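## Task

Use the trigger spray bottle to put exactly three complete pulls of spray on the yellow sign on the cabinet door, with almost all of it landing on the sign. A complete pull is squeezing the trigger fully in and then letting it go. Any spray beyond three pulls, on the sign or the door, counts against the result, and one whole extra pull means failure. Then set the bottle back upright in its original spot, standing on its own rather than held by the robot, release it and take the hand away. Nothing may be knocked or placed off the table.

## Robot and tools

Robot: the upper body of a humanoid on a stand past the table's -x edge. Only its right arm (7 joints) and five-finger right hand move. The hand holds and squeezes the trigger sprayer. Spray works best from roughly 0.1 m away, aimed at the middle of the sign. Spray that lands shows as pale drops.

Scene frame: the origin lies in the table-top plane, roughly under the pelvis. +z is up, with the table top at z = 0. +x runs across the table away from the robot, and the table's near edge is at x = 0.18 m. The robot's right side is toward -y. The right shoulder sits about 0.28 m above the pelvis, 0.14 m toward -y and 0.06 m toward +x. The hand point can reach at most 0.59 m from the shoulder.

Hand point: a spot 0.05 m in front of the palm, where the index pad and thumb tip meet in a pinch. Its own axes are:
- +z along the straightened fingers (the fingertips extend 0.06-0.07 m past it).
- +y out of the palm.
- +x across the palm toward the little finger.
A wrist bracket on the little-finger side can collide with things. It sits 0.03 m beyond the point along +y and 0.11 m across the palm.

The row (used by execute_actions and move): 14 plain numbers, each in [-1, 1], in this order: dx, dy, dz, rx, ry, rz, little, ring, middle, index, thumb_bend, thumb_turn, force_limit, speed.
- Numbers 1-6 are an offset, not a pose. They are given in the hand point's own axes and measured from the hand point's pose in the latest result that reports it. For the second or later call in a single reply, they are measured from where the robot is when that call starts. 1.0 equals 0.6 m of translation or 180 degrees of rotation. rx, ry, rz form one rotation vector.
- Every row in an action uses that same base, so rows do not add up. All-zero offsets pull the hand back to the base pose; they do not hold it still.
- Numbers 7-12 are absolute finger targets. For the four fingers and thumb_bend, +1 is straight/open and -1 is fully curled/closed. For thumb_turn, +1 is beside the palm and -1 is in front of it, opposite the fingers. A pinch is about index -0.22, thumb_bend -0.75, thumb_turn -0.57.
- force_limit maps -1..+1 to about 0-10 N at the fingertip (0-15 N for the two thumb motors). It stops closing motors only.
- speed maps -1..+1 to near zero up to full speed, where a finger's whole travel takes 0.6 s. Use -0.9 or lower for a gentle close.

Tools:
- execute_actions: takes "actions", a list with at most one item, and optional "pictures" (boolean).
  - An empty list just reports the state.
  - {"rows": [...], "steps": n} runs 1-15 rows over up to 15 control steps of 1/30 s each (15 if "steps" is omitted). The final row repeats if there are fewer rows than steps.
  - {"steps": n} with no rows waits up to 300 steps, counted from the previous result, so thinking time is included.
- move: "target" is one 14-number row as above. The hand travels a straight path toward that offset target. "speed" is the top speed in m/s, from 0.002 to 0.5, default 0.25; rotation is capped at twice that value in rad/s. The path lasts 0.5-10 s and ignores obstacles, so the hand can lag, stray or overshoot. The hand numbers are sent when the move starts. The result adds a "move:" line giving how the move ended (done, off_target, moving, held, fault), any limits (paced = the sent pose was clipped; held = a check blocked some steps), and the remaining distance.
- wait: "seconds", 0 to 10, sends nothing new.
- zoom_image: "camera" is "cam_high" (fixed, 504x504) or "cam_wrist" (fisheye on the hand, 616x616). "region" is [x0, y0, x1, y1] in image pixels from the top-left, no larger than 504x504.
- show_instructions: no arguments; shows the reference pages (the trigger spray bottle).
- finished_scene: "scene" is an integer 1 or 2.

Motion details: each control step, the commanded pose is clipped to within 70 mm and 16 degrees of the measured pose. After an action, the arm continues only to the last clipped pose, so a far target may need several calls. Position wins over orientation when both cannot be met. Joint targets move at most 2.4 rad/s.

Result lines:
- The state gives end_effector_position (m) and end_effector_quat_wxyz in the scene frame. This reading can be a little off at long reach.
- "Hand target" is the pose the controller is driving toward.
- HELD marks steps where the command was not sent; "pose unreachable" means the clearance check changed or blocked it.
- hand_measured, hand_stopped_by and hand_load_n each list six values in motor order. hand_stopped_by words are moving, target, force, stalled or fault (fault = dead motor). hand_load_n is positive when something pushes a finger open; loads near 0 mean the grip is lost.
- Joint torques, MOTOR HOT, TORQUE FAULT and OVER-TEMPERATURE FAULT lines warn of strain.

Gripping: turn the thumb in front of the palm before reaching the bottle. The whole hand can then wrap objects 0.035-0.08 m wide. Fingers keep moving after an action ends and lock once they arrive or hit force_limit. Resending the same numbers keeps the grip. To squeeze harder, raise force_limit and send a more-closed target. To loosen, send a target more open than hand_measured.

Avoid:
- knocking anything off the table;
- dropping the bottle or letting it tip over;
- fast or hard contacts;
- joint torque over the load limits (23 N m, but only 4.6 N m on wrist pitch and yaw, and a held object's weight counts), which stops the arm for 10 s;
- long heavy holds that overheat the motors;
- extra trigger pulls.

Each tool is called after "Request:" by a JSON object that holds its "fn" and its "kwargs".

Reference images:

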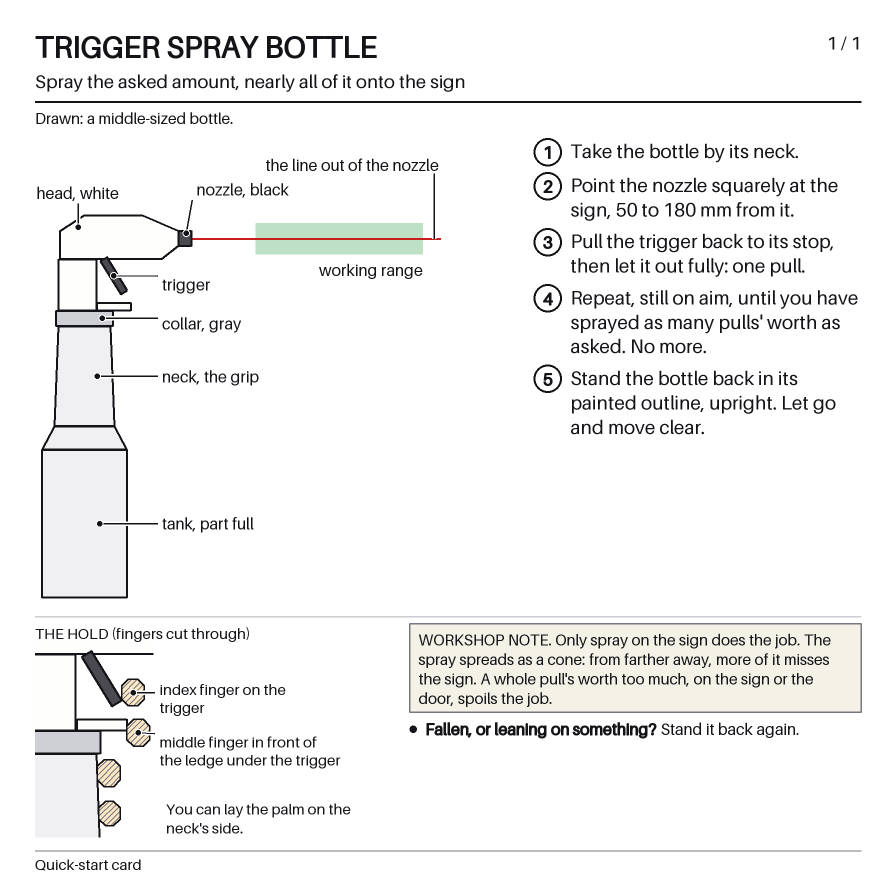

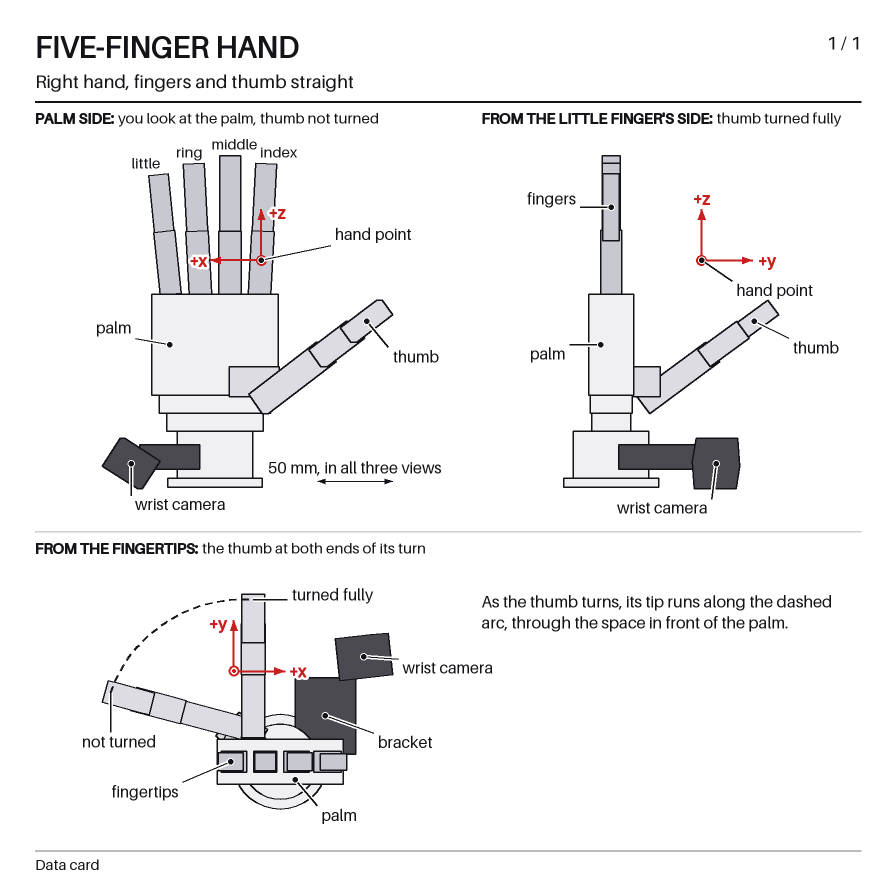

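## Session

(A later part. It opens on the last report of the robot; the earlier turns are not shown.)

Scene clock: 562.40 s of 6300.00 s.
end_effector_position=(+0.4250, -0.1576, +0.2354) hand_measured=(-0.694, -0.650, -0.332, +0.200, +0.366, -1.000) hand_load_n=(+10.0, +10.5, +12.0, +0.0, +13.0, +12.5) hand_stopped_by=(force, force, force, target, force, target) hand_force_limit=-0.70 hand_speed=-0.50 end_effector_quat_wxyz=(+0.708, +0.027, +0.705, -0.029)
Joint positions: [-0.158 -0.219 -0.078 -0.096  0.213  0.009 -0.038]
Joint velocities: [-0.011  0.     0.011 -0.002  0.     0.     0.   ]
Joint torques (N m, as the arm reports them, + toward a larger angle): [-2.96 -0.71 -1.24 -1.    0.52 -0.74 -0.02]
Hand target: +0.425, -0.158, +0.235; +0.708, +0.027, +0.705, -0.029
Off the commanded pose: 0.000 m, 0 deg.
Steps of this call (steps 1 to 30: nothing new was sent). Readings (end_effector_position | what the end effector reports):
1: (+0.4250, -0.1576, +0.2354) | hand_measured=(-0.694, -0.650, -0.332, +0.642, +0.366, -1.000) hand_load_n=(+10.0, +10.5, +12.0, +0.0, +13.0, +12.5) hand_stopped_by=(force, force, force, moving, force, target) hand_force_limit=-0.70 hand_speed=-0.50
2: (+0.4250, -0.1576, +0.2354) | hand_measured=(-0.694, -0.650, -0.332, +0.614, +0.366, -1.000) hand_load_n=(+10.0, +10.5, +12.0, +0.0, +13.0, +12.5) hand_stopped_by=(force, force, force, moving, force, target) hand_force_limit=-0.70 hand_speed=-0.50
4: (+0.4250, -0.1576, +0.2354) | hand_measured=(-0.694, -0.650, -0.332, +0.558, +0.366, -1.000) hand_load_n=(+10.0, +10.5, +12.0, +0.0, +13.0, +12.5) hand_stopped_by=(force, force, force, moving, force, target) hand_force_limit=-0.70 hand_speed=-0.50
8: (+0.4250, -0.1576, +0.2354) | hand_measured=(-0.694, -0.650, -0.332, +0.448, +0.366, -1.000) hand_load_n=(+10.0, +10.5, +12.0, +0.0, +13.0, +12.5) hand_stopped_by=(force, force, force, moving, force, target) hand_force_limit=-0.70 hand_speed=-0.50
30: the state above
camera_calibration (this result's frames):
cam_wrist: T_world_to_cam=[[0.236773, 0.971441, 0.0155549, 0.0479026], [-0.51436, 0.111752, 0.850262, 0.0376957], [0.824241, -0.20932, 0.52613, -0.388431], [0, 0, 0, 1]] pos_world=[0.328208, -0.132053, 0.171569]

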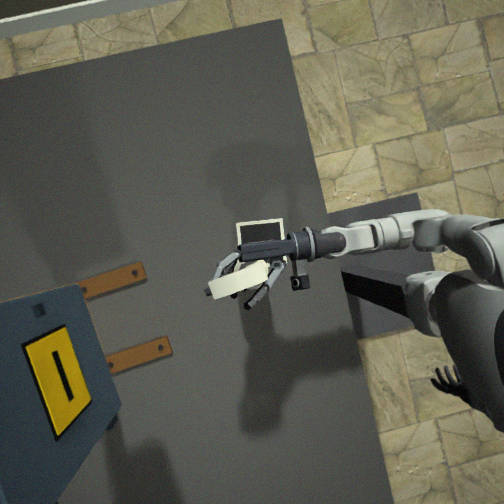

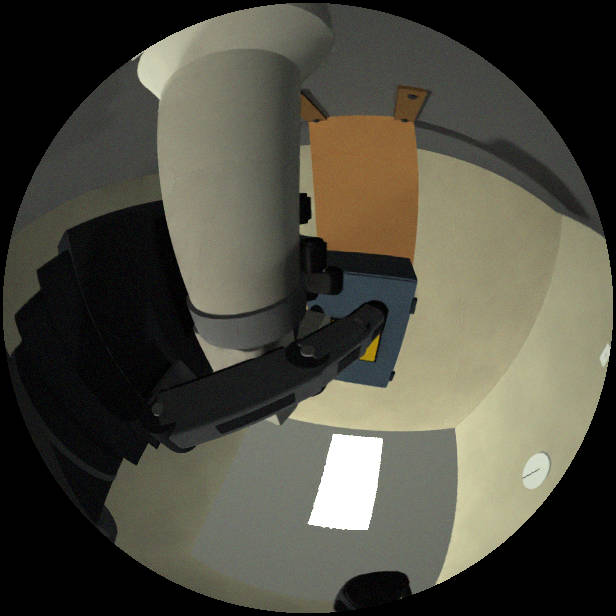

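Request:
{"fn": "move", "kwargs": {"target": [-0.275, 0.0697, 0.154, 0.009, 0, 0, -1, -1, -1, 0.2, -1, -1, 0.6, 0], "speed": 0.15}}

Scene clock: 590.90 s of 6300.00 s.
end_effector_position=(+0.5168, -0.1372, +0.4060) hand_measured=(-0.694, -0.650, -0.332, +0.200, +0.366, -1.000) hand_load_n=(+10.0, +10.5, +12.5, +0.0, +13.0, +12.5) hand_stopped_by=(force, force, force, target, force, target) hand_force_limit=0.60 hand_speed=0.00 end_effector_quat_wxyz=(+0.710, +0.042, +0.700, -0.057)
Joint positions: [-0.927 -0.321 -0.142 -0.249  0.317  0.914 -0.298]
Joint velocities: [-0.002 -0.012 -0.003 -0.005  0.011  0.     0.   ]
Joint torques (N m, as the arm reports them, + toward a larger angle): [-7.21 -1.41 -1.52 -0.87  0.4  -1.05 -0.05]
Hand target: +0.517, -0.139, +0.405; +0.710, +0.043, +0.701, -0.058
Off the commanded pose: 0.016 m, 2 deg.
After step 90, 23.63 s passed at rest.
move: off_target
camera_calibration (this result's frames):
cam_wrist: T_world_to_cam=[[0.294765, 0.955568, 0.00174578, -0.0228832], [-0.51486, 0.15728, 0.842723, -0.0528018], [0.805005, -0.249304, 0.538344, -0.550061], [0, 0, 0, 1]] pos_world=[0.422361, -0.106961, 0.340659]

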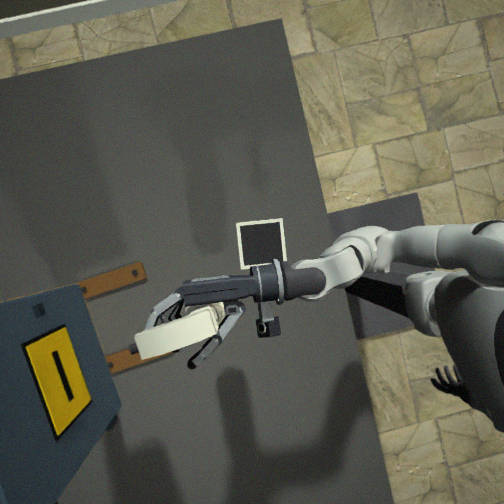

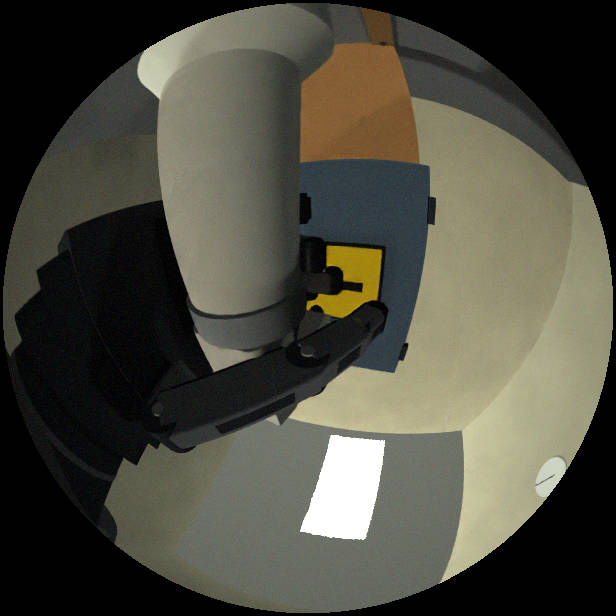

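Request:
{"fn": "move", "kwargs": {"target": [0.0088, 0.0242, 0.0025, -0.01, 0.0052, 0.0064, -1, -1, -1, 0.2, -1, -1, 0.6, 0], "speed": 0.05}}

Scene clock: 605.50 s of 6300.00 s.
end_effector_position=(+0.5202, -0.1246, +0.4004) hand_measured=(-0.694, -0.650, -0.332, +0.200, +0.366, -1.000) hand_load_n=(+10.0, +10.5, +12.5, +0.0, +13.0, +12.5) hand_stopped_by=(force, force, force, target, force, target) hand_force_limit=0.60 hand_speed=0.00 end_effector_quat_wxyz=(+0.706, +0.039, +0.706, -0.041)
Joint positions: [-0.938 -0.29  -0.128 -0.221  0.317  0.901 -0.298]
Joint velocities: [-0.006  0.006  0.012 -0.006  0.008 -0.002  0.   ]
Joint torques (N m, as the arm reports them, + toward a larger angle): [-7.69 -1.17 -1.24 -0.82  0.61 -1.18  0.12]
Hand target: +0.520, -0.123, +0.401; +0.706, +0.038, +0.706, -0.038
Off the commanded pose: 0.001 m, 0 deg.
After step 90, 10.87 s passed at rest.
move: done
camera_calibration (this result's frames):
cam_wrist: T_world_to_cam=[[0.2691, 0.96297, 0.0165448, -0.0275317], [-0.506303, 0.12683, 0.852978, -0.0607212], [0.819294, -0.237913, 0.521685, -0.545985], [0, 0, 0, 1]] pos_world=[0.423988, -0.0956833, 0.337081]

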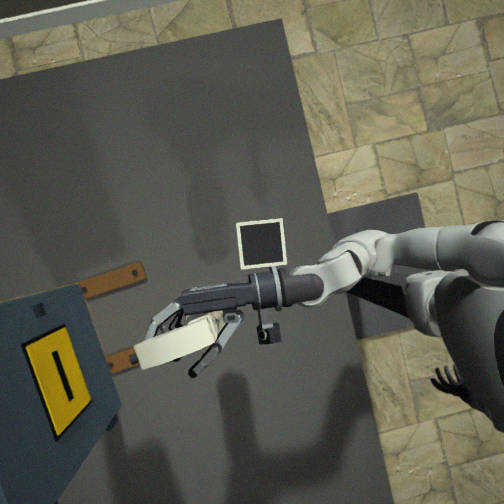

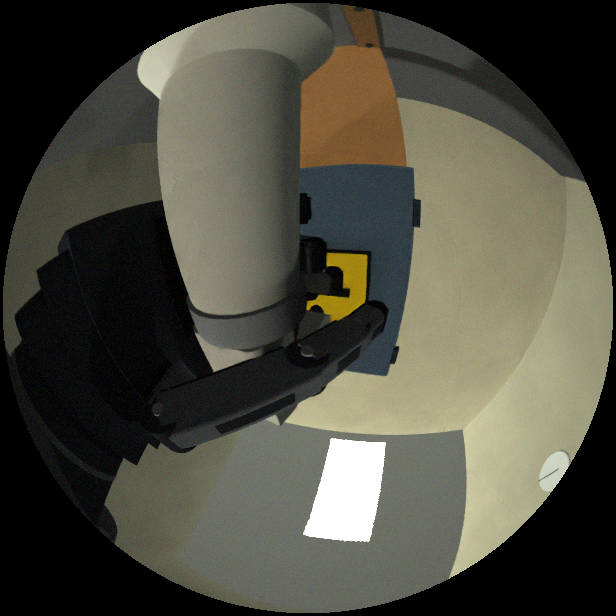

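Request:
{"fn": "zoom_image", "kwargs": {"camera": "cam_high", "region": [0, 250, 250, 500]}}

Region (0, 250, 250, 500) of cam_high's 504x504 image, scaled by 2.016, with more detail than that image has.

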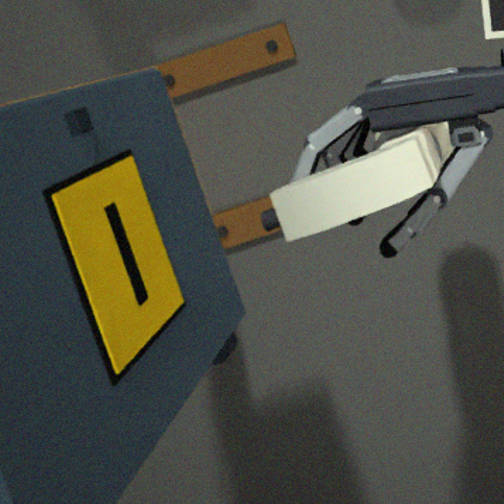

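Request:
{"fn": "move", "kwargs": {"target": [0, -0.0167, 0, 0, 0, 0, -1, -1, -1, 0.2, -1, -1, 0.6, 0], "speed": 0.04}}

Scene clock: 613.27 s of 6300.00 s.
end_effector_position=(+0.5194, -0.1342, +0.4001) hand_measured=(-0.694, -0.650, -0.332, +0.200, +0.366, -1.000) hand_load_n=(+10.0, +10.5, +12.5, +0.0, +13.0, +12.5) hand_stopped_by=(force, force, force, target, force, target) hand_force_limit=0.60 hand_speed=0.00 end_effector_quat_wxyz=(+0.705, +0.039, +0.707, -0.042)
Joint positions: [-0.927 -0.312 -0.152 -0.221  0.318  0.901 -0.266]
Joint velocities: [ 0.005  0.     0.    -0.003 -0.005  0.     0.009]
Joint torques (N m, as the arm reports them, + toward a larger angle): [-7.2  -1.27 -1.6  -1.12  0.64 -1.1   0.13]
Hand target: +0.519, -0.134, +0.400; +0.705, +0.039, +0.707, -0.040
Off the commanded pose: 0.001 m, 0 deg.
After step 90, 4.07 s passed at rest.
move: done
camera_calibration (this result's frames):
cam_wrist: T_world_to_cam=[[0.270824, 0.962516, 0.0147653, -0.0183689], [-0.505456, 0.129133, 0.853135, -0.059825], [0.819249, -0.238512, 0.521482, -0.547471], [0, 0, 0, 1]] pos_world=[0.423251, -0.105173, 0.336806]

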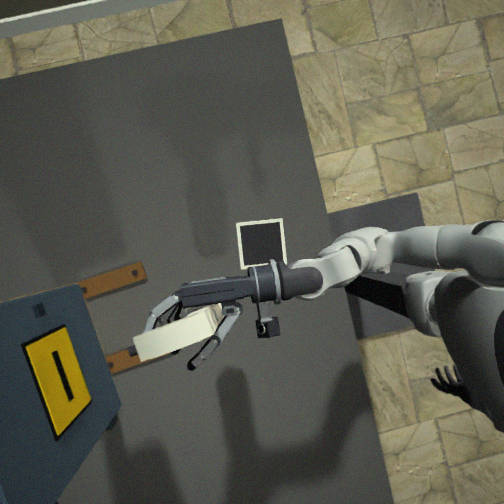

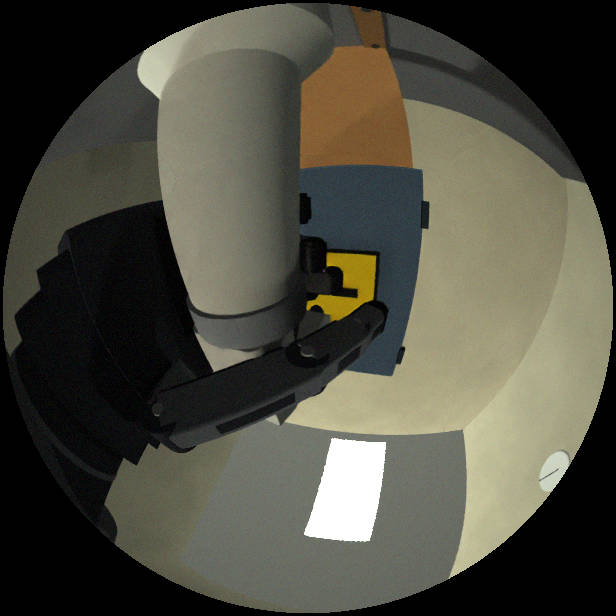

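First pull: close the index with full force limit.

Request:
{"fn": "execute_actions", "kwargs": {"actions": [{"rows": [[0, 0, 0, 0, 0, 0, -1, -1, -1, -1, -1, -1, 1.0, -0.2]], "steps": 15}], "pictures": false}}

Request:
{"fn": "wait", "kwargs": {"seconds": 1.5}}

Scene clock: 617.17 s of 6300.00 s.
end_effector_position=(+0.5194, -0.1341, +0.4001) hand_measured=(-0.694, -0.650, -0.332, -0.330, +0.366, -1.000) hand_load_n=(+10.0, +10.5, +12.5, +0.0, +13.0, +12.5) hand_stopped_by=(force, force, force, moving, force, target) hand_force_limit=1.00 hand_speed=-0.20 end_effector_quat_wxyz=(+0.705, +0.039, +0.707, -0.042)
Joint positions: [-0.927 -0.312 -0.152 -0.221  0.318  0.901 -0.266]
Joint velocities: [ 0.002 -0.006  0.012  0.006  0.009  0.     0.   ]
Joint torques (N m, as the arm reports them, + toward a larger angle): [-7.33 -1.25 -1.27 -0.93  0.63 -1.08  0.03]
Hand target: +0.519, -0.134, +0.400; +0.705, +0.039, +0.707, -0.042
Off the commanded pose: 0.000 m, 0 deg.
Steps of this call (steps 1 to 90: nothing new was sent; then 0.40 s passed at rest; steps 91 to 105: all 15 steps of this action). Readings (end_effector_position | what the end effector reports):
91: (+0.5194, -0.1341, +0.4001) | hand_measured=(-0.694, -0.650, -0.332, +0.200, +0.366, -1.000) hand_load_n=(+10.0, +10.5, +12.5, +0.0, +13.0, +12.5) hand_stopped_by=(force, force, force, moving, force, target) hand_force_limit=1.00 hand_speed=-0.20
92: (+0.5194, -0.1341, +0.4001) | hand_measured=(-0.694, -0.650, -0.332, +0.200, +0.366, -1.000) hand_load_n=(+10.0, +10.5, +12.5, +0.0, +13.0, +12.5) hand_stopped_by=(force, force, force, moving, force, target) hand_force_limit=1.00 hand_speed=-0.20
94: (+0.5194, -0.1341, +0.4001) | hand_measured=(-0.694, -0.650, -0.332, +0.160, +0.366, -1.000) hand_load_n=(+10.0, +10.5, +12.5, +0.0, +13.0, +12.5) hand_stopped_by=(force, force, force, moving, force, target) hand_force_limit=1.00 hand_speed=-0.20
98: (+0.5194, -0.1341, +0.4001) | hand_measured=(-0.694, -0.650, -0.332, -0.018, +0.366, -1.000) hand_load_n=(+10.0, +10.5, +12.5, +0.0, +13.0, +12.5) hand_stopped_by=(force, force, force, moving, force, target) hand_force_limit=1.00 hand_speed=-0.20
105: the state above

Scene clock: 618.67 s of 6300.00 s.
end_effector_position=(+0.5194, -0.1341, +0.4001) hand_measured=(-0.694, -0.650, -0.332, -0.710, +0.366, -1.000) hand_load_n=(+10.5, +10.0, +11.5, +11.5, +12.5, +12.5) hand_stopped_by=(force, force, force, force, force, target) hand_force_limit=1.00 hand_speed=-0.20 end_effector_quat_wxyz=(+0.705, +0.039, +0.707, -0.042)
Joint positions: [-0.927 -0.312 -0.152 -0.221  0.318  0.901 -0.266]
Joint velocities: [ 0.003 -0.003  0.011 -0.008  0.003  0.     0.   ]
Joint torques (N m, as the arm reports them, + toward a larger angle): [-7.39 -1.34 -1.34 -1.01  0.52 -1.09  0.  ]
Hand target: +0.519, -0.134, +0.400; +0.705, +0.039, +0.707, -0.042
Off the commanded pose: 0.000 m, 0 deg.
Steps of this call (steps 1 to 45: nothing new was sent). Readings (end_effector_position | what the end effector reports):
1: (+0.5194, -0.1341, +0.4001) | hand_measured=(-0.694, -0.650, -0.332, -0.374, +0.366, -1.000) hand_load_n=(+10.0, +10.5, +12.5, +0.0, +13.0, +12.5) hand_stopped_by=(force, force, force, moving, force, target) hand_force_limit=1.00 hand_speed=-0.20
2: (+0.5194, -0.1341, +0.4001) | hand_measured=(-0.694, -0.650, -0.332, -0.418, +0.366, -1.000) hand_load_n=(+10.0, +10.5, +12.0, +1.0, +13.0, +12.5) hand_stopped_by=(force, force, force, moving, force, target) hand_force_limit=1.00 hand_speed=-0.20
4: (+0.5194, -0.1341, +0.4001) | hand_measured=(-0.694, -0.650, -0.332, -0.506, +0.366, -1.000) hand_load_n=(+10.0, +10.5, +12.0, +1.5, +13.0, +12.5) hand_stopped_by=(force, force, force, moving, force, target) hand_force_limit=1.00 hand_speed=-0.20
8: (+0.5194, -0.1341, +0.4001) | hand_measured=(-0.694, -0.650, -0.332, -0.684, +0.366, -1.000) hand_load_n=(+10.5, +10.5, +12.0, +5.5, +12.5, +13.0) hand_stopped_by=(force, force, force, moving, force, target) hand_force_limit=1.00 hand_speed=-0.20
45: the state above
camera_calibration (this result's frames):
cam_wrist: T_world_to_cam=[[0.270415, 0.96263, 0.0147788, -0.0182228], [-0.505535, 0.128914, 0.853121, -0.0598326], [0.819335, -0.238168, 0.521504, -0.547449], [0, 0, 0, 1]] pos_world=[0.423225, -0.10513, 0.336811]

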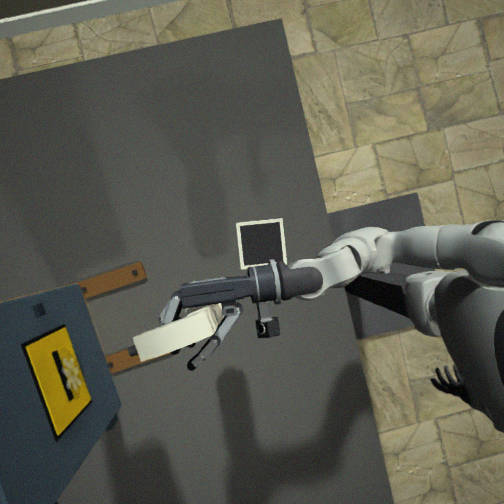

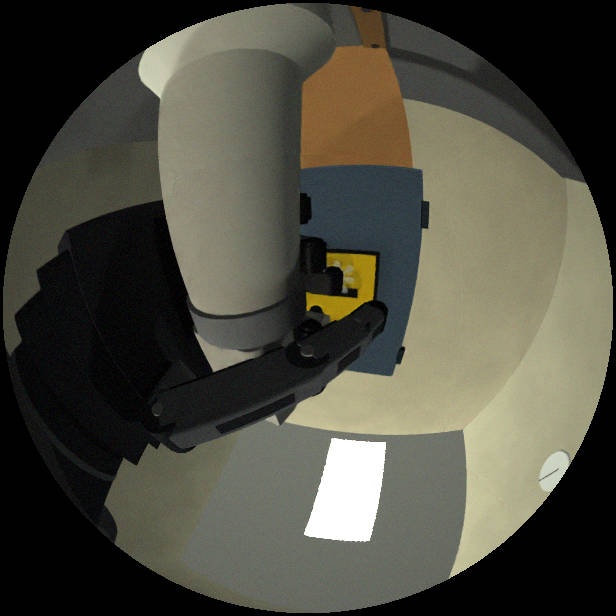

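Spray landed on the sign. Let me look closer.

Request:
{"fn": "zoom_image", "kwargs": {"camera": "cam_high", "region": [10, 310, 150, 450]}}

Region (10, 310, 150, 450) of cam_high's 504x504 image, scaled by 3.600, with more detail than that image has.

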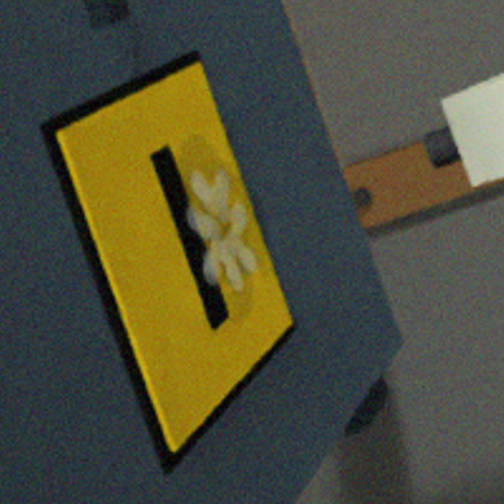

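Request:
{"fn": "move", "kwargs": {"target": [-0.03, 0, 0, 0, 0, 0, -1, -1, -1, 0.2, -1, -1, 1.0, 0.2], "speed": 0.04}}

Scene clock: 627.27 s of 6300.00 s.
end_effector_position=(+0.5194, -0.1351, +0.4178) hand_measured=(-0.694, -0.650, -0.332, +0.200, +0.366, -1.000) hand_load_n=(+10.0, +10.0, +12.0, +0.0, +12.5, +12.5) hand_stopped_by=(force, force, force, target, force, target) hand_force_limit=1.00 hand_speed=0.20 end_effector_quat_wxyz=(+0.705, +0.039, +0.706, -0.043)
Joint positions: [-0.995 -0.322 -0.177 -0.238  0.323  0.99  -0.269]
Joint velocities: [-0.002  0.     0.012 -0.005  0.008  0.004  0.   ]
Joint torques (N m, as the arm reports them, + toward a larger angle): [-7.49 -1.39 -1.56 -0.98  0.63 -1.01  0.04]
Hand target: +0.519, -0.136, +0.418; +0.705, +0.040, +0.706, -0.043
Off the commanded pose: 0.001 m, 0 deg.
After step 90, 4.83 s passed at rest.
move: done
camera_calibration (this result's frames):
cam_wrist: T_world_to_cam=[[0.273083, 0.961894, 0.013655, -0.0185284], [-0.505219, 0.131324, 0.852941, -0.0745502], [0.818645, -0.239823, 0.521829, -0.556889], [0, 0, 0, 1]] pos_world=[0.42329, -0.105942, 0.354441]

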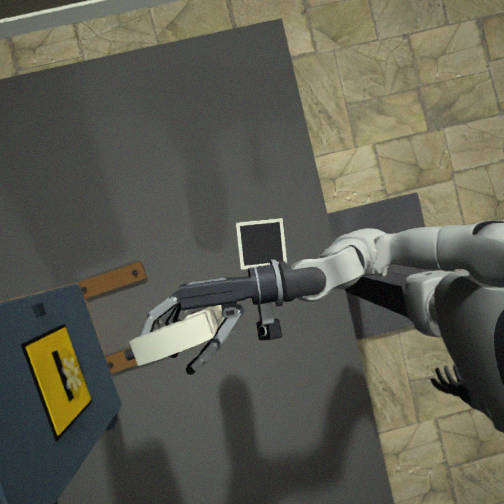

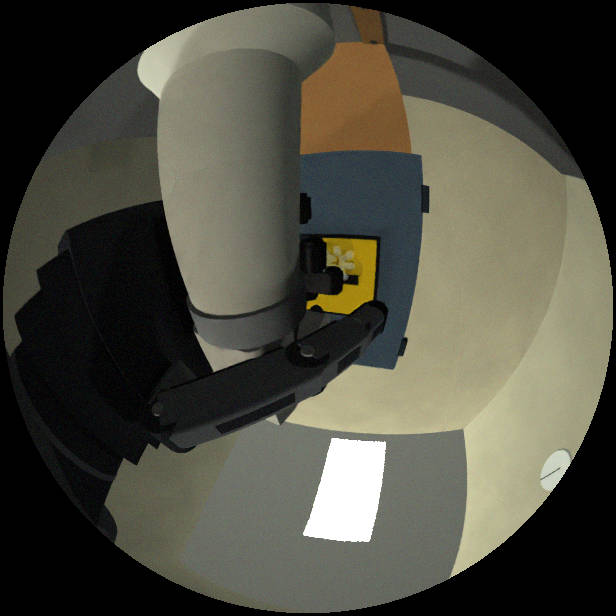

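Second pull.

Request:
{"fn": "execute_actions", "kwargs": {"actions": [{"rows": [[0, 0, 0, 0, 0, 0, -1, -1, -1, -1, -1, -1, 1.0, -0.2]], "steps": 15}], "pictures": false}}

Request:
{"fn": "wait", "kwargs": {"seconds": 1.5}}

Scene clock: 630.53 s of 6300.00 s.
end_effector_position=(+0.5194, -0.1351, +0.4178) hand_measured=(-0.694, -0.650, -0.332, -0.330, +0.366, -1.000) hand_load_n=(+10.0, +10.0, +12.0, +0.0, +12.5, +12.5) hand_stopped_by=(force, force, force, moving, force, target) hand_force_limit=1.00 hand_speed=-0.20 end_effector_quat_wxyz=(+0.705, +0.040, +0.706, -0.043)
Joint positions: [-0.995 -0.322 -0.177 -0.238  0.323  0.99  -0.269]
Joint velocities: [ 0.     0.002  0.021  0.    -0.002  0.     0.   ]
Joint torques (N m, as the arm reports them, + toward a larger angle): [-7.56 -1.33 -1.12 -0.83  0.57 -1.1   0.04]
Hand target: +0.519, -0.135, +0.418; +0.705, +0.039, +0.706, -0.043
Off the commanded pose: 0.000 m, 0 deg.
Steps of this call (steps 1 to 83: nothing new was sent; steps 84 to 98: all 15 steps of this action). Readings (end_effector_position | what the end effector reports):
84: (+0.5194, -0.1351, +0.4178) | hand_measured=(-0.694, -0.650, -0.332, +0.200, +0.366, -1.000) hand_load_n=(+10.0, +10.0, +12.0, +0.0, +12.5, +12.5) hand_stopped_by=(force, force, force, moving, force, target) hand_force_limit=1.00 hand_speed=-0.20
85: (+0.5194, -0.1351, +0.4178) | hand_measured=(-0.694, -0.650, -0.332, +0.200, +0.366, -1.000) hand_load_n=(+10.0, +10.0, +12.0, +0.0, +12.5, +12.5) hand_stopped_by=(force, force, force, moving, force, target) hand_force_limit=1.00 hand_speed=-0.20
87: (+0.5194, -0.1351, +0.4178) | hand_measured=(-0.694, -0.650, -0.332, +0.160, +0.366, -1.000) hand_load_n=(+10.0, +10.0, +12.0, +0.0, +12.5, +12.5) hand_stopped_by=(force, force, force, moving, force, target) hand_force_limit=1.00 hand_speed=-0.20
91: (+0.5194, -0.1351, +0.4178) | hand_measured=(-0.694, -0.650, -0.332, -0.018, +0.366, -1.000) hand_load_n=(+10.0, +10.0, +12.0, +0.0, +12.5, +12.5) hand_stopped_by=(force, force, force, moving, force, target) hand_force_limit=1.00 hand_speed=-0.20
98: the state above

Scene clock: 632.03 s of 6300.00 s.
end_effector_position=(+0.5194, -0.1351, +0.4178) hand_measured=(-0.694, -0.650, -0.332, -0.710, +0.366, -1.000) hand_load_n=(+11.0, +10.0, +11.5, +11.5, +12.5, +12.5) hand_stopped_by=(force, force, force, force, force, target) hand_force_limit=1.00 hand_speed=-0.20 end_effector_quat_wxyz=(+0.705, +0.040, +0.706, -0.043)
Joint positions: [-0.995 -0.322 -0.177 -0.238  0.323  0.99  -0.269]
Joint velocities: [-0.012  0.005  0.005 -0.012  0.011  0.     0.   ]
Joint torques (N m, as the arm reports them, + toward a larger angle): [-7.55 -1.34 -1.19 -0.87  0.52 -1.09  0.03]
Hand target: +0.519, -0.135, +0.418; +0.705, +0.039, +0.706, -0.043
Off the commanded pose: 0.000 m, 0 deg.
Steps of this call (steps 1 to 45: nothing new was sent). Readings (end_effector_position | what the end effector reports):
1: (+0.5194, -0.1351, +0.4178) | hand_measured=(-0.694, -0.650, -0.332, -0.374, +0.366, -1.000) hand_load_n=(+10.0, +10.0, +12.0, +0.0, +12.5, +12.5) hand_stopped_by=(force, force, force, moving, force, target) hand_force_limit=1.00 hand_speed=-0.20
2: (+0.5194, -0.1351, +0.4178) | hand_measured=(-0.694, -0.650, -0.332, -0.418, +0.366, -1.000) hand_load_n=(+10.0, +10.0, +12.0, +1.0, +13.0, +12.5) hand_stopped_by=(force, force, force, moving, force, target) hand_force_limit=1.00 hand_speed=-0.20
4: (+0.5194, -0.1351, +0.4178) | hand_measured=(-0.694, -0.650, -0.332, -0.506, +0.366, -1.000) hand_load_n=(+10.0, +10.0, +12.0, +1.5, +13.0, +12.5) hand_stopped_by=(force, force, force, moving, force, target) hand_force_limit=1.00 hand_speed=-0.20
8: (+0.5194, -0.1351, +0.4178) | hand_measured=(-0.694, -0.650, -0.332, -0.684, +0.366, -1.000) hand_load_n=(+10.5, +10.0, +12.0, +5.0, +12.5, +12.5) hand_stopped_by=(force, force, force, moving, force, target) hand_force_limit=1.00 hand_speed=-0.20
45: the state above
camera_calibration (this result's frames):
cam_wrist: T_world_to_cam=[[0.273169, 0.961868, 0.0137184, -0.0185625], [-0.505177, 0.131304, 0.852968, -0.0745775], [0.818642, -0.239935, 0.521782, -0.556894], [0, 0, 0, 1]] pos_world=[0.423293, -0.105971, 0.354444]

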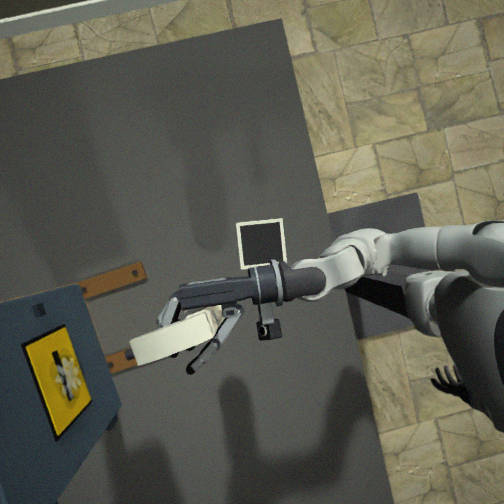

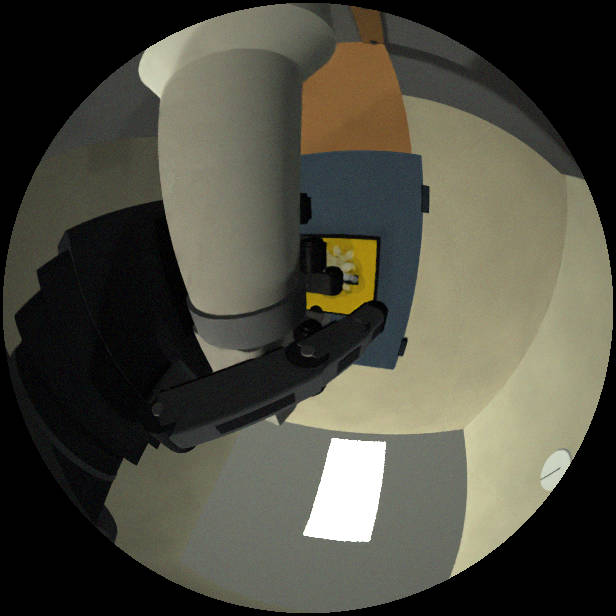

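Release the trigger fully.

Request:
{"fn": "execute_actions", "kwargs": {"actions": [{"rows": [[0, 0, 0, 0, 0, 0, -1, -1, -1, 0.2, -1, -1, 1.0, 0.2]], "steps": 15}], "pictures": false}}

Request:
{"fn": "wait", "kwargs": {"seconds": 0.7}}

Scene clock: 635.10 s of 6300.00 s.
end_effector_position=(+0.5194, -0.1351, +0.4178) hand_measured=(-0.694, -0.650, -0.332, +0.082, +0.366, -1.000) hand_load_n=(+10.0, +10.0, +12.0, +0.0, +12.5, +12.5) hand_stopped_by=(force, force, force, moving, force, target) hand_force_limit=1.00 hand_speed=0.20 end_effector_quat_wxyz=(+0.705, +0.039, +0.706, -0.043)
Joint positions: [-0.995 -0.322 -0.177 -0.238  0.323  0.99  -0.269]
Joint velocities: [ 0.    -0.012  0.009  0.009  0.     0.     0.   ]
Joint torques (N m, as the arm reports them, + toward a larger angle): [-7.45 -1.36 -1.31 -0.89  0.48 -1.09  0.03]
Hand target: +0.519, -0.135, +0.418; +0.705, +0.040, +0.706, -0.043
Off the commanded pose: 0.000 m, 0 deg.
Steps of this call (steps 1 to 77: nothing new was sent; steps 78 to 92: all 15 steps of this action). Readings (end_effector_position | what the end effector reports):
78: (+0.5194, -0.1351, +0.4178) | hand_measured=(-0.694, -0.650, -0.332, -0.710, +0.366, -1.000) hand_load_n=(+11.0, +10.0, +11.5, +11.5, +12.5, +12.5) hand_stopped_by=(force, force, force, moving, force, target) hand_force_limit=1.00 hand_speed=0.20
79: (+0.5194, -0.1351, +0.4178) | hand_measured=(-0.694, -0.650, -0.332, -0.710, +0.366, -1.000) hand_load_n=(+11.0, +10.0, +11.5, +11.5, +12.5, +12.5) hand_stopped_by=(force, force, force, moving, force, target) hand_force_limit=1.00 hand_speed=0.20
81: (+0.5194, -0.1351, +0.4178) | hand_measured=(-0.694, -0.650, -0.332, -0.652, +0.366, -1.000) hand_load_n=(+10.0, +10.0, +12.0, +3.5, +12.5, +13.0) hand_stopped_by=(force, force, force, moving, force, target) hand_force_limit=1.00 hand_speed=0.20
85: (+0.5194, -0.1351, +0.4178) | hand_measured=(-0.694, -0.650, -0.332, -0.386, +0.366, -1.000) hand_load_n=(+10.0, +10.0, +12.0, +0.0, +12.5, +12.5) hand_stopped_by=(force, force, force, moving, force, target) hand_force_limit=1.00 hand_speed=0.20
92: the state above

Scene clock: 635.80 s of 6300.00 s.
end_effector_position=(+0.5194, -0.1351, +0.4178) hand_measured=(-0.694, -0.650, -0.332, +0.200, +0.366, -1.000) hand_load_n=(+10.0, +10.0, +12.0, +0.0, +12.5, +12.5) hand_stopped_by=(force, force, force, target, force, target) hand_force_limit=1.00 hand_speed=0.20 end_effector_quat_wxyz=(+0.705, +0.039, +0.706, -0.043)
Joint positions: [-0.995 -0.322 -0.177 -0.238  0.323  0.99  -0.269]
Joint velocities: [ 0.002  0.    -0.009  0.005  0.     0.     0.   ]
Joint torques (N m, as the arm reports them, + toward a larger angle): [-7.44 -1.37 -1.1  -0.92  0.54 -1.09  0.01]
Hand target: +0.519, -0.135, +0.418; +0.705, +0.040, +0.706, -0.043
Off the commanded pose: 0.000 m, 0 deg.
Steps of this call (steps 1 to 21: nothing new was sent). Readings (end_effector_position | what the end effector reports):
1: (+0.5194, -0.1351, +0.4178) | hand_measured=(-0.694, -0.650, -0.332, +0.148, +0.366, -1.000) hand_load_n=(+10.0, +10.0, +12.0, +0.0, +12.5, +12.5) hand_stopped_by=(force, force, force, moving, force, target) hand_force_limit=1.00 hand_speed=0.20
2: (+0.5194, -0.1351, +0.4178) | hand_measured=(-0.694, -0.650, -0.332, +0.196, +0.366, -1.000) hand_load_n=(+10.0, +10.0, +12.0, +0.0, +12.5, +12.5) hand_stopped_by=(force, force, force, moving, force, target) hand_force_limit=1.00 hand_speed=0.20
4: (+0.5194, -0.1351, +0.4178) | hand_measured=(-0.694, -0.650, -0.332, +0.200, +0.366, -1.000) hand_load_n=(+10.0, +10.0, +12.0, +0.0, +12.5, +12.5) hand_stopped_by=(force, force, force, moving, force, target) hand_force_limit=1.00 hand_speed=0.20
8: (+0.5194, -0.1351, +0.4178) | hand_measured=(-0.694, -0.650, -0.332, +0.200, +0.366, -1.000) hand_load_n=(+10.0, +10.0, +12.0, +0.0, +12.5, +12.5) hand_stopped_by=(force, force, force, target, force, target) hand_force_limit=1.00 hand_speed=0.20
21: the state above
camera_calibration (this result's frames):
cam_wrist: T_world_to_cam=[[0.27317, 0.961868, 0.0136865, -0.0185505], [-0.505112, 0.131314, 0.853005, -0.0746079], [0.818682, -0.239929, 0.521723, -0.556881], [0, 0, 0, 1]] pos_world=[0.42329, -0.105971, 0.354432]

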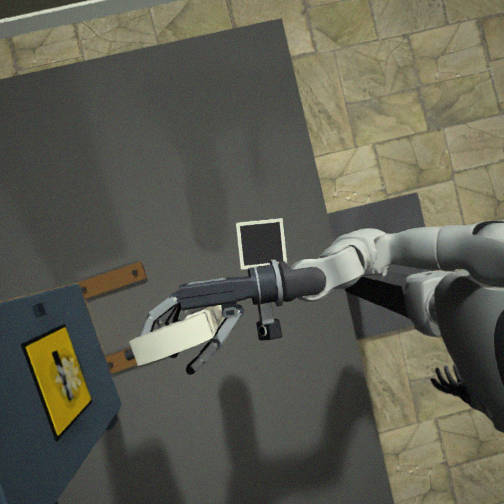

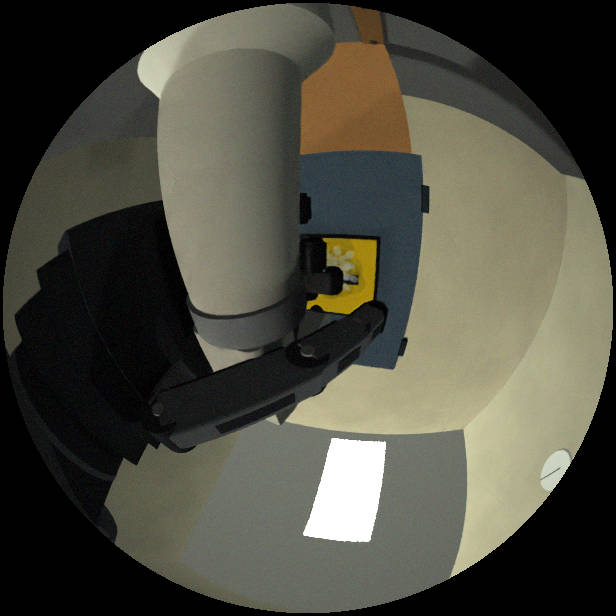

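Third pull.

Request:
{"fn": "execute_actions", "kwargs": {"actions": [{"rows": [[0, 0, 0, 0, 0, 0, -1, -1, -1, -1, -1, -1, 1.0, -0.2]], "steps": 15}], "pictures": false}}

Request:
{"fn": "wait", "kwargs": {"seconds": 1.5}}

Scene clock: 644.23 s of 6300.00 s.
end_effector_position=(+0.5194, -0.1351, +0.4178) hand_measured=(-0.694, -0.650, -0.332, -0.328, +0.366, -1.000) hand_load_n=(+10.0, +10.0, +12.0, +0.0, +12.5, +12.5) hand_stopped_by=(force, force, force, moving, force, target) hand_force_limit=1.00 hand_speed=-0.20 end_effector_quat_wxyz=(+0.705, +0.039, +0.706, -0.043)
Joint positions: [-0.995 -0.322 -0.177 -0.238  0.323  0.99  -0.269]
Joint velocities: [ 0.005  0.     0.009 -0.005  0.     0.     0.   ]
Joint torques (N m, as the arm reports them, + toward a larger angle): [-7.46 -1.32 -1.3  -0.93  0.61 -1.09  0.03]
Hand target: +0.519, -0.135, +0.418; +0.705, +0.039, +0.706, -0.043
Off the commanded pose: 0.000 m, 0 deg.
Steps of this call (steps 1 to 90: nothing new was sent; then 4.93 s passed at rest; steps 91 to 105: all 15 steps of this action). Readings (end_effector_position | what the end effector reports):
91: (+0.5194, -0.1351, +0.4178) | hand_measured=(-0.694, -0.650, -0.332, +0.200, +0.366, -1.000) hand_load_n=(+10.0, +10.0, +12.0, +0.0, +12.5, +12.5) hand_stopped_by=(force, force, force, moving, force, target) hand_force_limit=1.00 hand_speed=-0.20
92: (+0.5194, -0.1351, +0.4178) | hand_measured=(-0.694, -0.650, -0.332, +0.200, +0.366, -1.000) hand_load_n=(+10.0, +10.0, +12.0, +0.0, +12.5, +12.5) hand_stopped_by=(force, force, force, moving, force, target) hand_force_limit=1.00 hand_speed=-0.20
94: (+0.5194, -0.1351, +0.4178) | hand_measured=(-0.694, -0.650, -0.332, +0.160, +0.366, -1.000) hand_load_n=(+10.0, +10.0, +12.0, +0.0, +12.5, +12.5) hand_stopped_by=(force, force, force, moving, force, target) hand_force_limit=1.00 hand_speed=-0.20
98: (+0.5194, -0.1351, +0.4178) | hand_measured=(-0.694, -0.650, -0.332, -0.018, +0.366, -1.000) hand_load_n=(+10.0, +10.0, +12.0, +0.0, +12.5, +12.5) hand_stopped_by=(force, force, force, moving, force, target) hand_force_limit=1.00 hand_speed=-0.20
105: the state above

Scene clock: 645.73 s of 6300.00 s.
end_effector_position=(+0.5194, -0.1351, +0.4178) hand_measured=(-0.694, -0.650, -0.332, -0.710, +0.366, -1.000) hand_load_n=(+10.5, +10.0, +11.5, +11.5, +12.5, +12.5) hand_stopped_by=(force, force, force, force, force, target) hand_force_limit=1.00 hand_speed=-0.20 end_effector_quat_wxyz=(+0.705, +0.040, +0.706, -0.043)
Joint positions: [-0.995 -0.322 -0.177 -0.238  0.323  0.99  -0.269]
Joint velocities: [ 0.009  0.    -0.005  0.     0.005  0.     0.   ]
Joint torques (N m, as the arm reports them, + toward a larger angle): [-7.51 -1.3  -1.32 -0.96  0.53 -1.08  0.03]
Hand target: +0.519, -0.135, +0.418; +0.705, +0.039, +0.706, -0.043
Off the commanded pose: 0.000 m, 0 deg.
Steps of this call (steps 1 to 45: nothing new was sent). Readings (end_effector_position | what the end effector reports):
1: (+0.5194, -0.1351, +0.4178) | hand_measured=(-0.694, -0.650, -0.332, -0.374, +0.366, -1.000) hand_load_n=(+10.0, +10.0, +12.0, +0.0, +12.5, +12.5) hand_stopped_by=(force, force, force, moving, force, target) hand_force_limit=1.00 hand_speed=-0.20
2: (+0.5194, -0.1351, +0.4178) | hand_measured=(-0.694, -0.650, -0.332, -0.416, +0.366, -1.000) hand_load_n=(+10.0, +10.0, +12.0, +1.0, +12.5, +12.5) hand_stopped_by=(force, force, force, moving, force, target) hand_force_limit=1.00 hand_speed=-0.20
4: (+0.5194, -0.1351, +0.4178) | hand_measured=(-0.694, -0.650, -0.332, -0.506, +0.366, -1.000) hand_load_n=(+10.0, +10.0, +12.0, +1.5, +12.5, +12.5) hand_stopped_by=(force, force, force, moving, force, target) hand_force_limit=1.00 hand_speed=-0.20
8: (+0.5194, -0.1351, +0.4178) | hand_measured=(-0.694, -0.650, -0.332, -0.682, +0.366, -1.000) hand_load_n=(+10.5, +10.0, +12.0, +5.0, +12.5, +13.0) hand_stopped_by=(force, force, force, moving, force, target) hand_force_limit=1.00 hand_speed=-0.20
45: the state above
camera_calibration (this result's frames):
cam_wrist: T_world_to_cam=[[0.273169, 0.961868, 0.0136988, -0.0185551], [-0.505137, 0.13131, 0.852991, -0.0745962], [0.818666, -0.239931, 0.521746, -0.556886], [0, 0, 0, 1]] pos_world=[0.423291, -0.105971, 0.354437]

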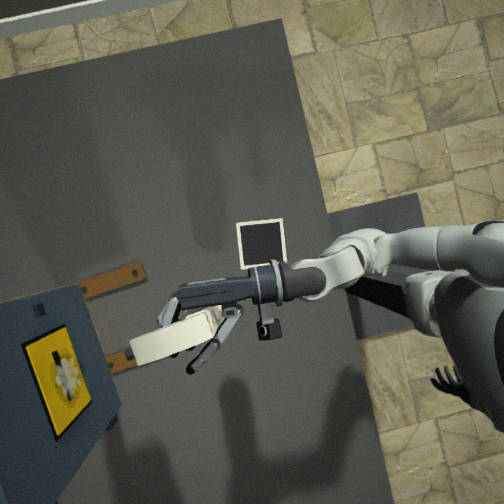

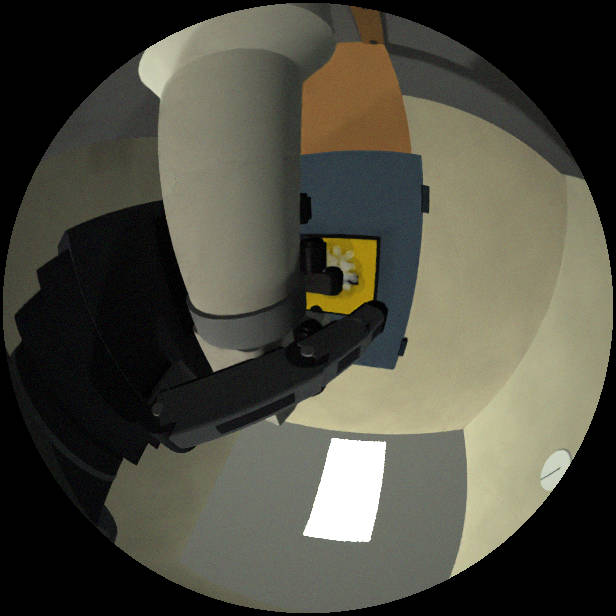

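Request:
{"fn": "execute_actions", "kwargs": {"actions": [{"rows": [[0, 0, 0, 0, 0, 0, -1, -1, -1, 1, -1, -1, 1.0, 0.5]], "steps": 15}], "pictures": false}}

Request:
{"fn": "move", "kwargs": {"target": [0.2463, -0.1505, -0.2002, 0.0683, 0, 0, -1, -1, -1, 1, -1, -1, 1.0, 0.5], "speed": 0.15}}

Scene clock: 665.93 s of 6300.00 s.
end_effector_position=(+0.5194, -0.1351, +0.4178) hand_measured=(-0.694, -0.650, -0.332, +0.280, +0.366, -1.000) hand_load_n=(+10.0, +10.0, +12.0, +0.5, +12.5, +12.5) hand_stopped_by=(force, force, force, moving, force, target) hand_force_limit=1.00 hand_speed=0.50 end_effector_quat_wxyz=(+0.705, +0.039, +0.707, -0.043)
Joint positions: [-0.995 -0.322 -0.177 -0.238  0.323  0.991 -0.269]
Joint velocities: [0.002 0.    0.    0.003 0.008 0.    0.   ]
Joint torques (N m, as the arm reports them, + toward a larger angle): [-7.58 -1.33 -1.25 -0.86  0.53 -1.09  0.02]
Hand target: +0.519, -0.135, +0.418; +0.705, +0.040, +0.706, -0.043
Off the commanded pose: 0.000 m, 0 deg.
Steps of this call (steps 1 to 90: nothing new was sent; then 16.70 s passed at rest; steps 91 to 105: all 15 steps of this action). Readings (end_effector_position | what the end effector reports):
91: (+0.5194, -0.1351, +0.4178) | hand_measured=(-0.694, -0.650, -0.332, -0.710, +0.366, -1.000) hand_load_n=(+10.5, +10.0, +11.5, +11.5, +12.5, +12.5) hand_stopped_by=(force, force, force, moving, force, target) hand_force_limit=1.00 hand_speed=0.50
92: (+0.5194, -0.1351, +0.4178) | hand_measured=(-0.694, -0.650, -0.332, -0.710, +0.366, -1.000) hand_load_n=(+10.5, +10.0, +11.5, +11.5, +12.5, +12.5) hand_stopped_by=(force, force, force, moving, force, target) hand_force_limit=1.00 hand_speed=0.50
94: (+0.5194, -0.1351, +0.4178) | hand_measured=(-0.694, -0.650, -0.332, -0.636, +0.366, -1.000) hand_load_n=(+10.0, +10.0, +12.0, +3.0, +12.5, +13.0) hand_stopped_by=(force, force, force, moving, force, target) hand_force_limit=1.00 hand_speed=0.50
98: (+0.5194, -0.1351, +0.4178) | hand_measured=(-0.694, -0.650, -0.332, -0.306, +0.366, -1.000) hand_load_n=(+10.0, +10.0, +12.0, +0.5, +12.5, +12.5) hand_stopped_by=(force, force, force, moving, force, target) hand_force_limit=1.00 hand_speed=0.50
105: the state above

Scene clock: 668.30 s of 6300.00 s.
end_effector_position=(+0.3934, -0.1960, +0.2643) hand_measured=(-0.694, -0.650, -0.332, +1.000, +0.366, -1.000) hand_load_n=(+10.0, +10.0, +12.0, +0.0, +12.5, +12.5) hand_stopped_by=(force, force, force, target, force, target) hand_force_limit=1.00 hand_speed=0.50 end_effector_quat_wxyz=(+0.695, +0.110, +0.704, -0.096)
Joint positions: [ 0.009 -0.131 -0.145 -0.493  0.188  0.262 -0.2  ]
Joint velocities: [-0.002 -0.003  0.003  0.002  0.     0.     0.   ]
Joint torques (N m, as the arm reports them, + toward a larger angle): [-2.7  -0.67 -0.9  -1.62  0.44 -1.14  0.1 ]
Hand target: +0.394, -0.195, +0.265; +0.695, +0.108, +0.704, -0.096
Off the commanded pose: 0.017 m, 3 deg.
move: off_target
camera_calibration (this result's frames):
cam_wrist: T_world_to_cam=[[0.437485, 0.898635, 0.0325857, -0.00550323], [-0.467098, 0.196135, 0.862178, -0.00403126], [0.768392, -0.392411, 0.505556, -0.394144], [0, 0, 0, 1]] pos_world=[0.303382, -0.14893, 0.202917]

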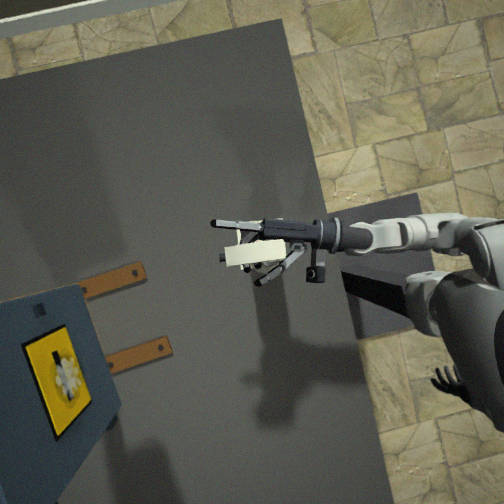

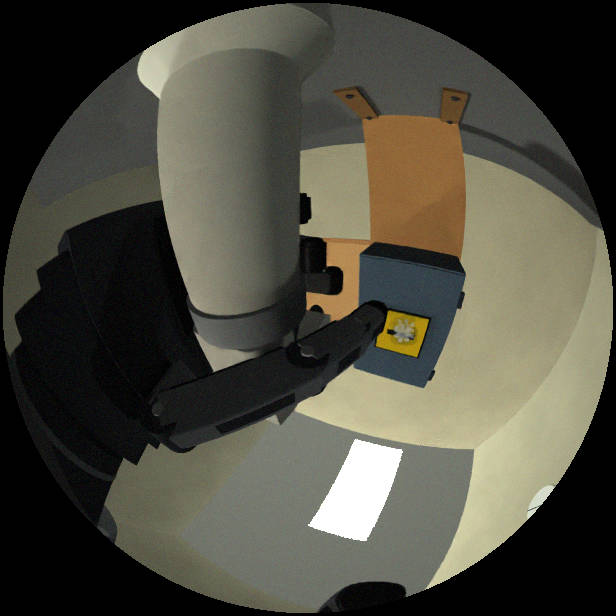

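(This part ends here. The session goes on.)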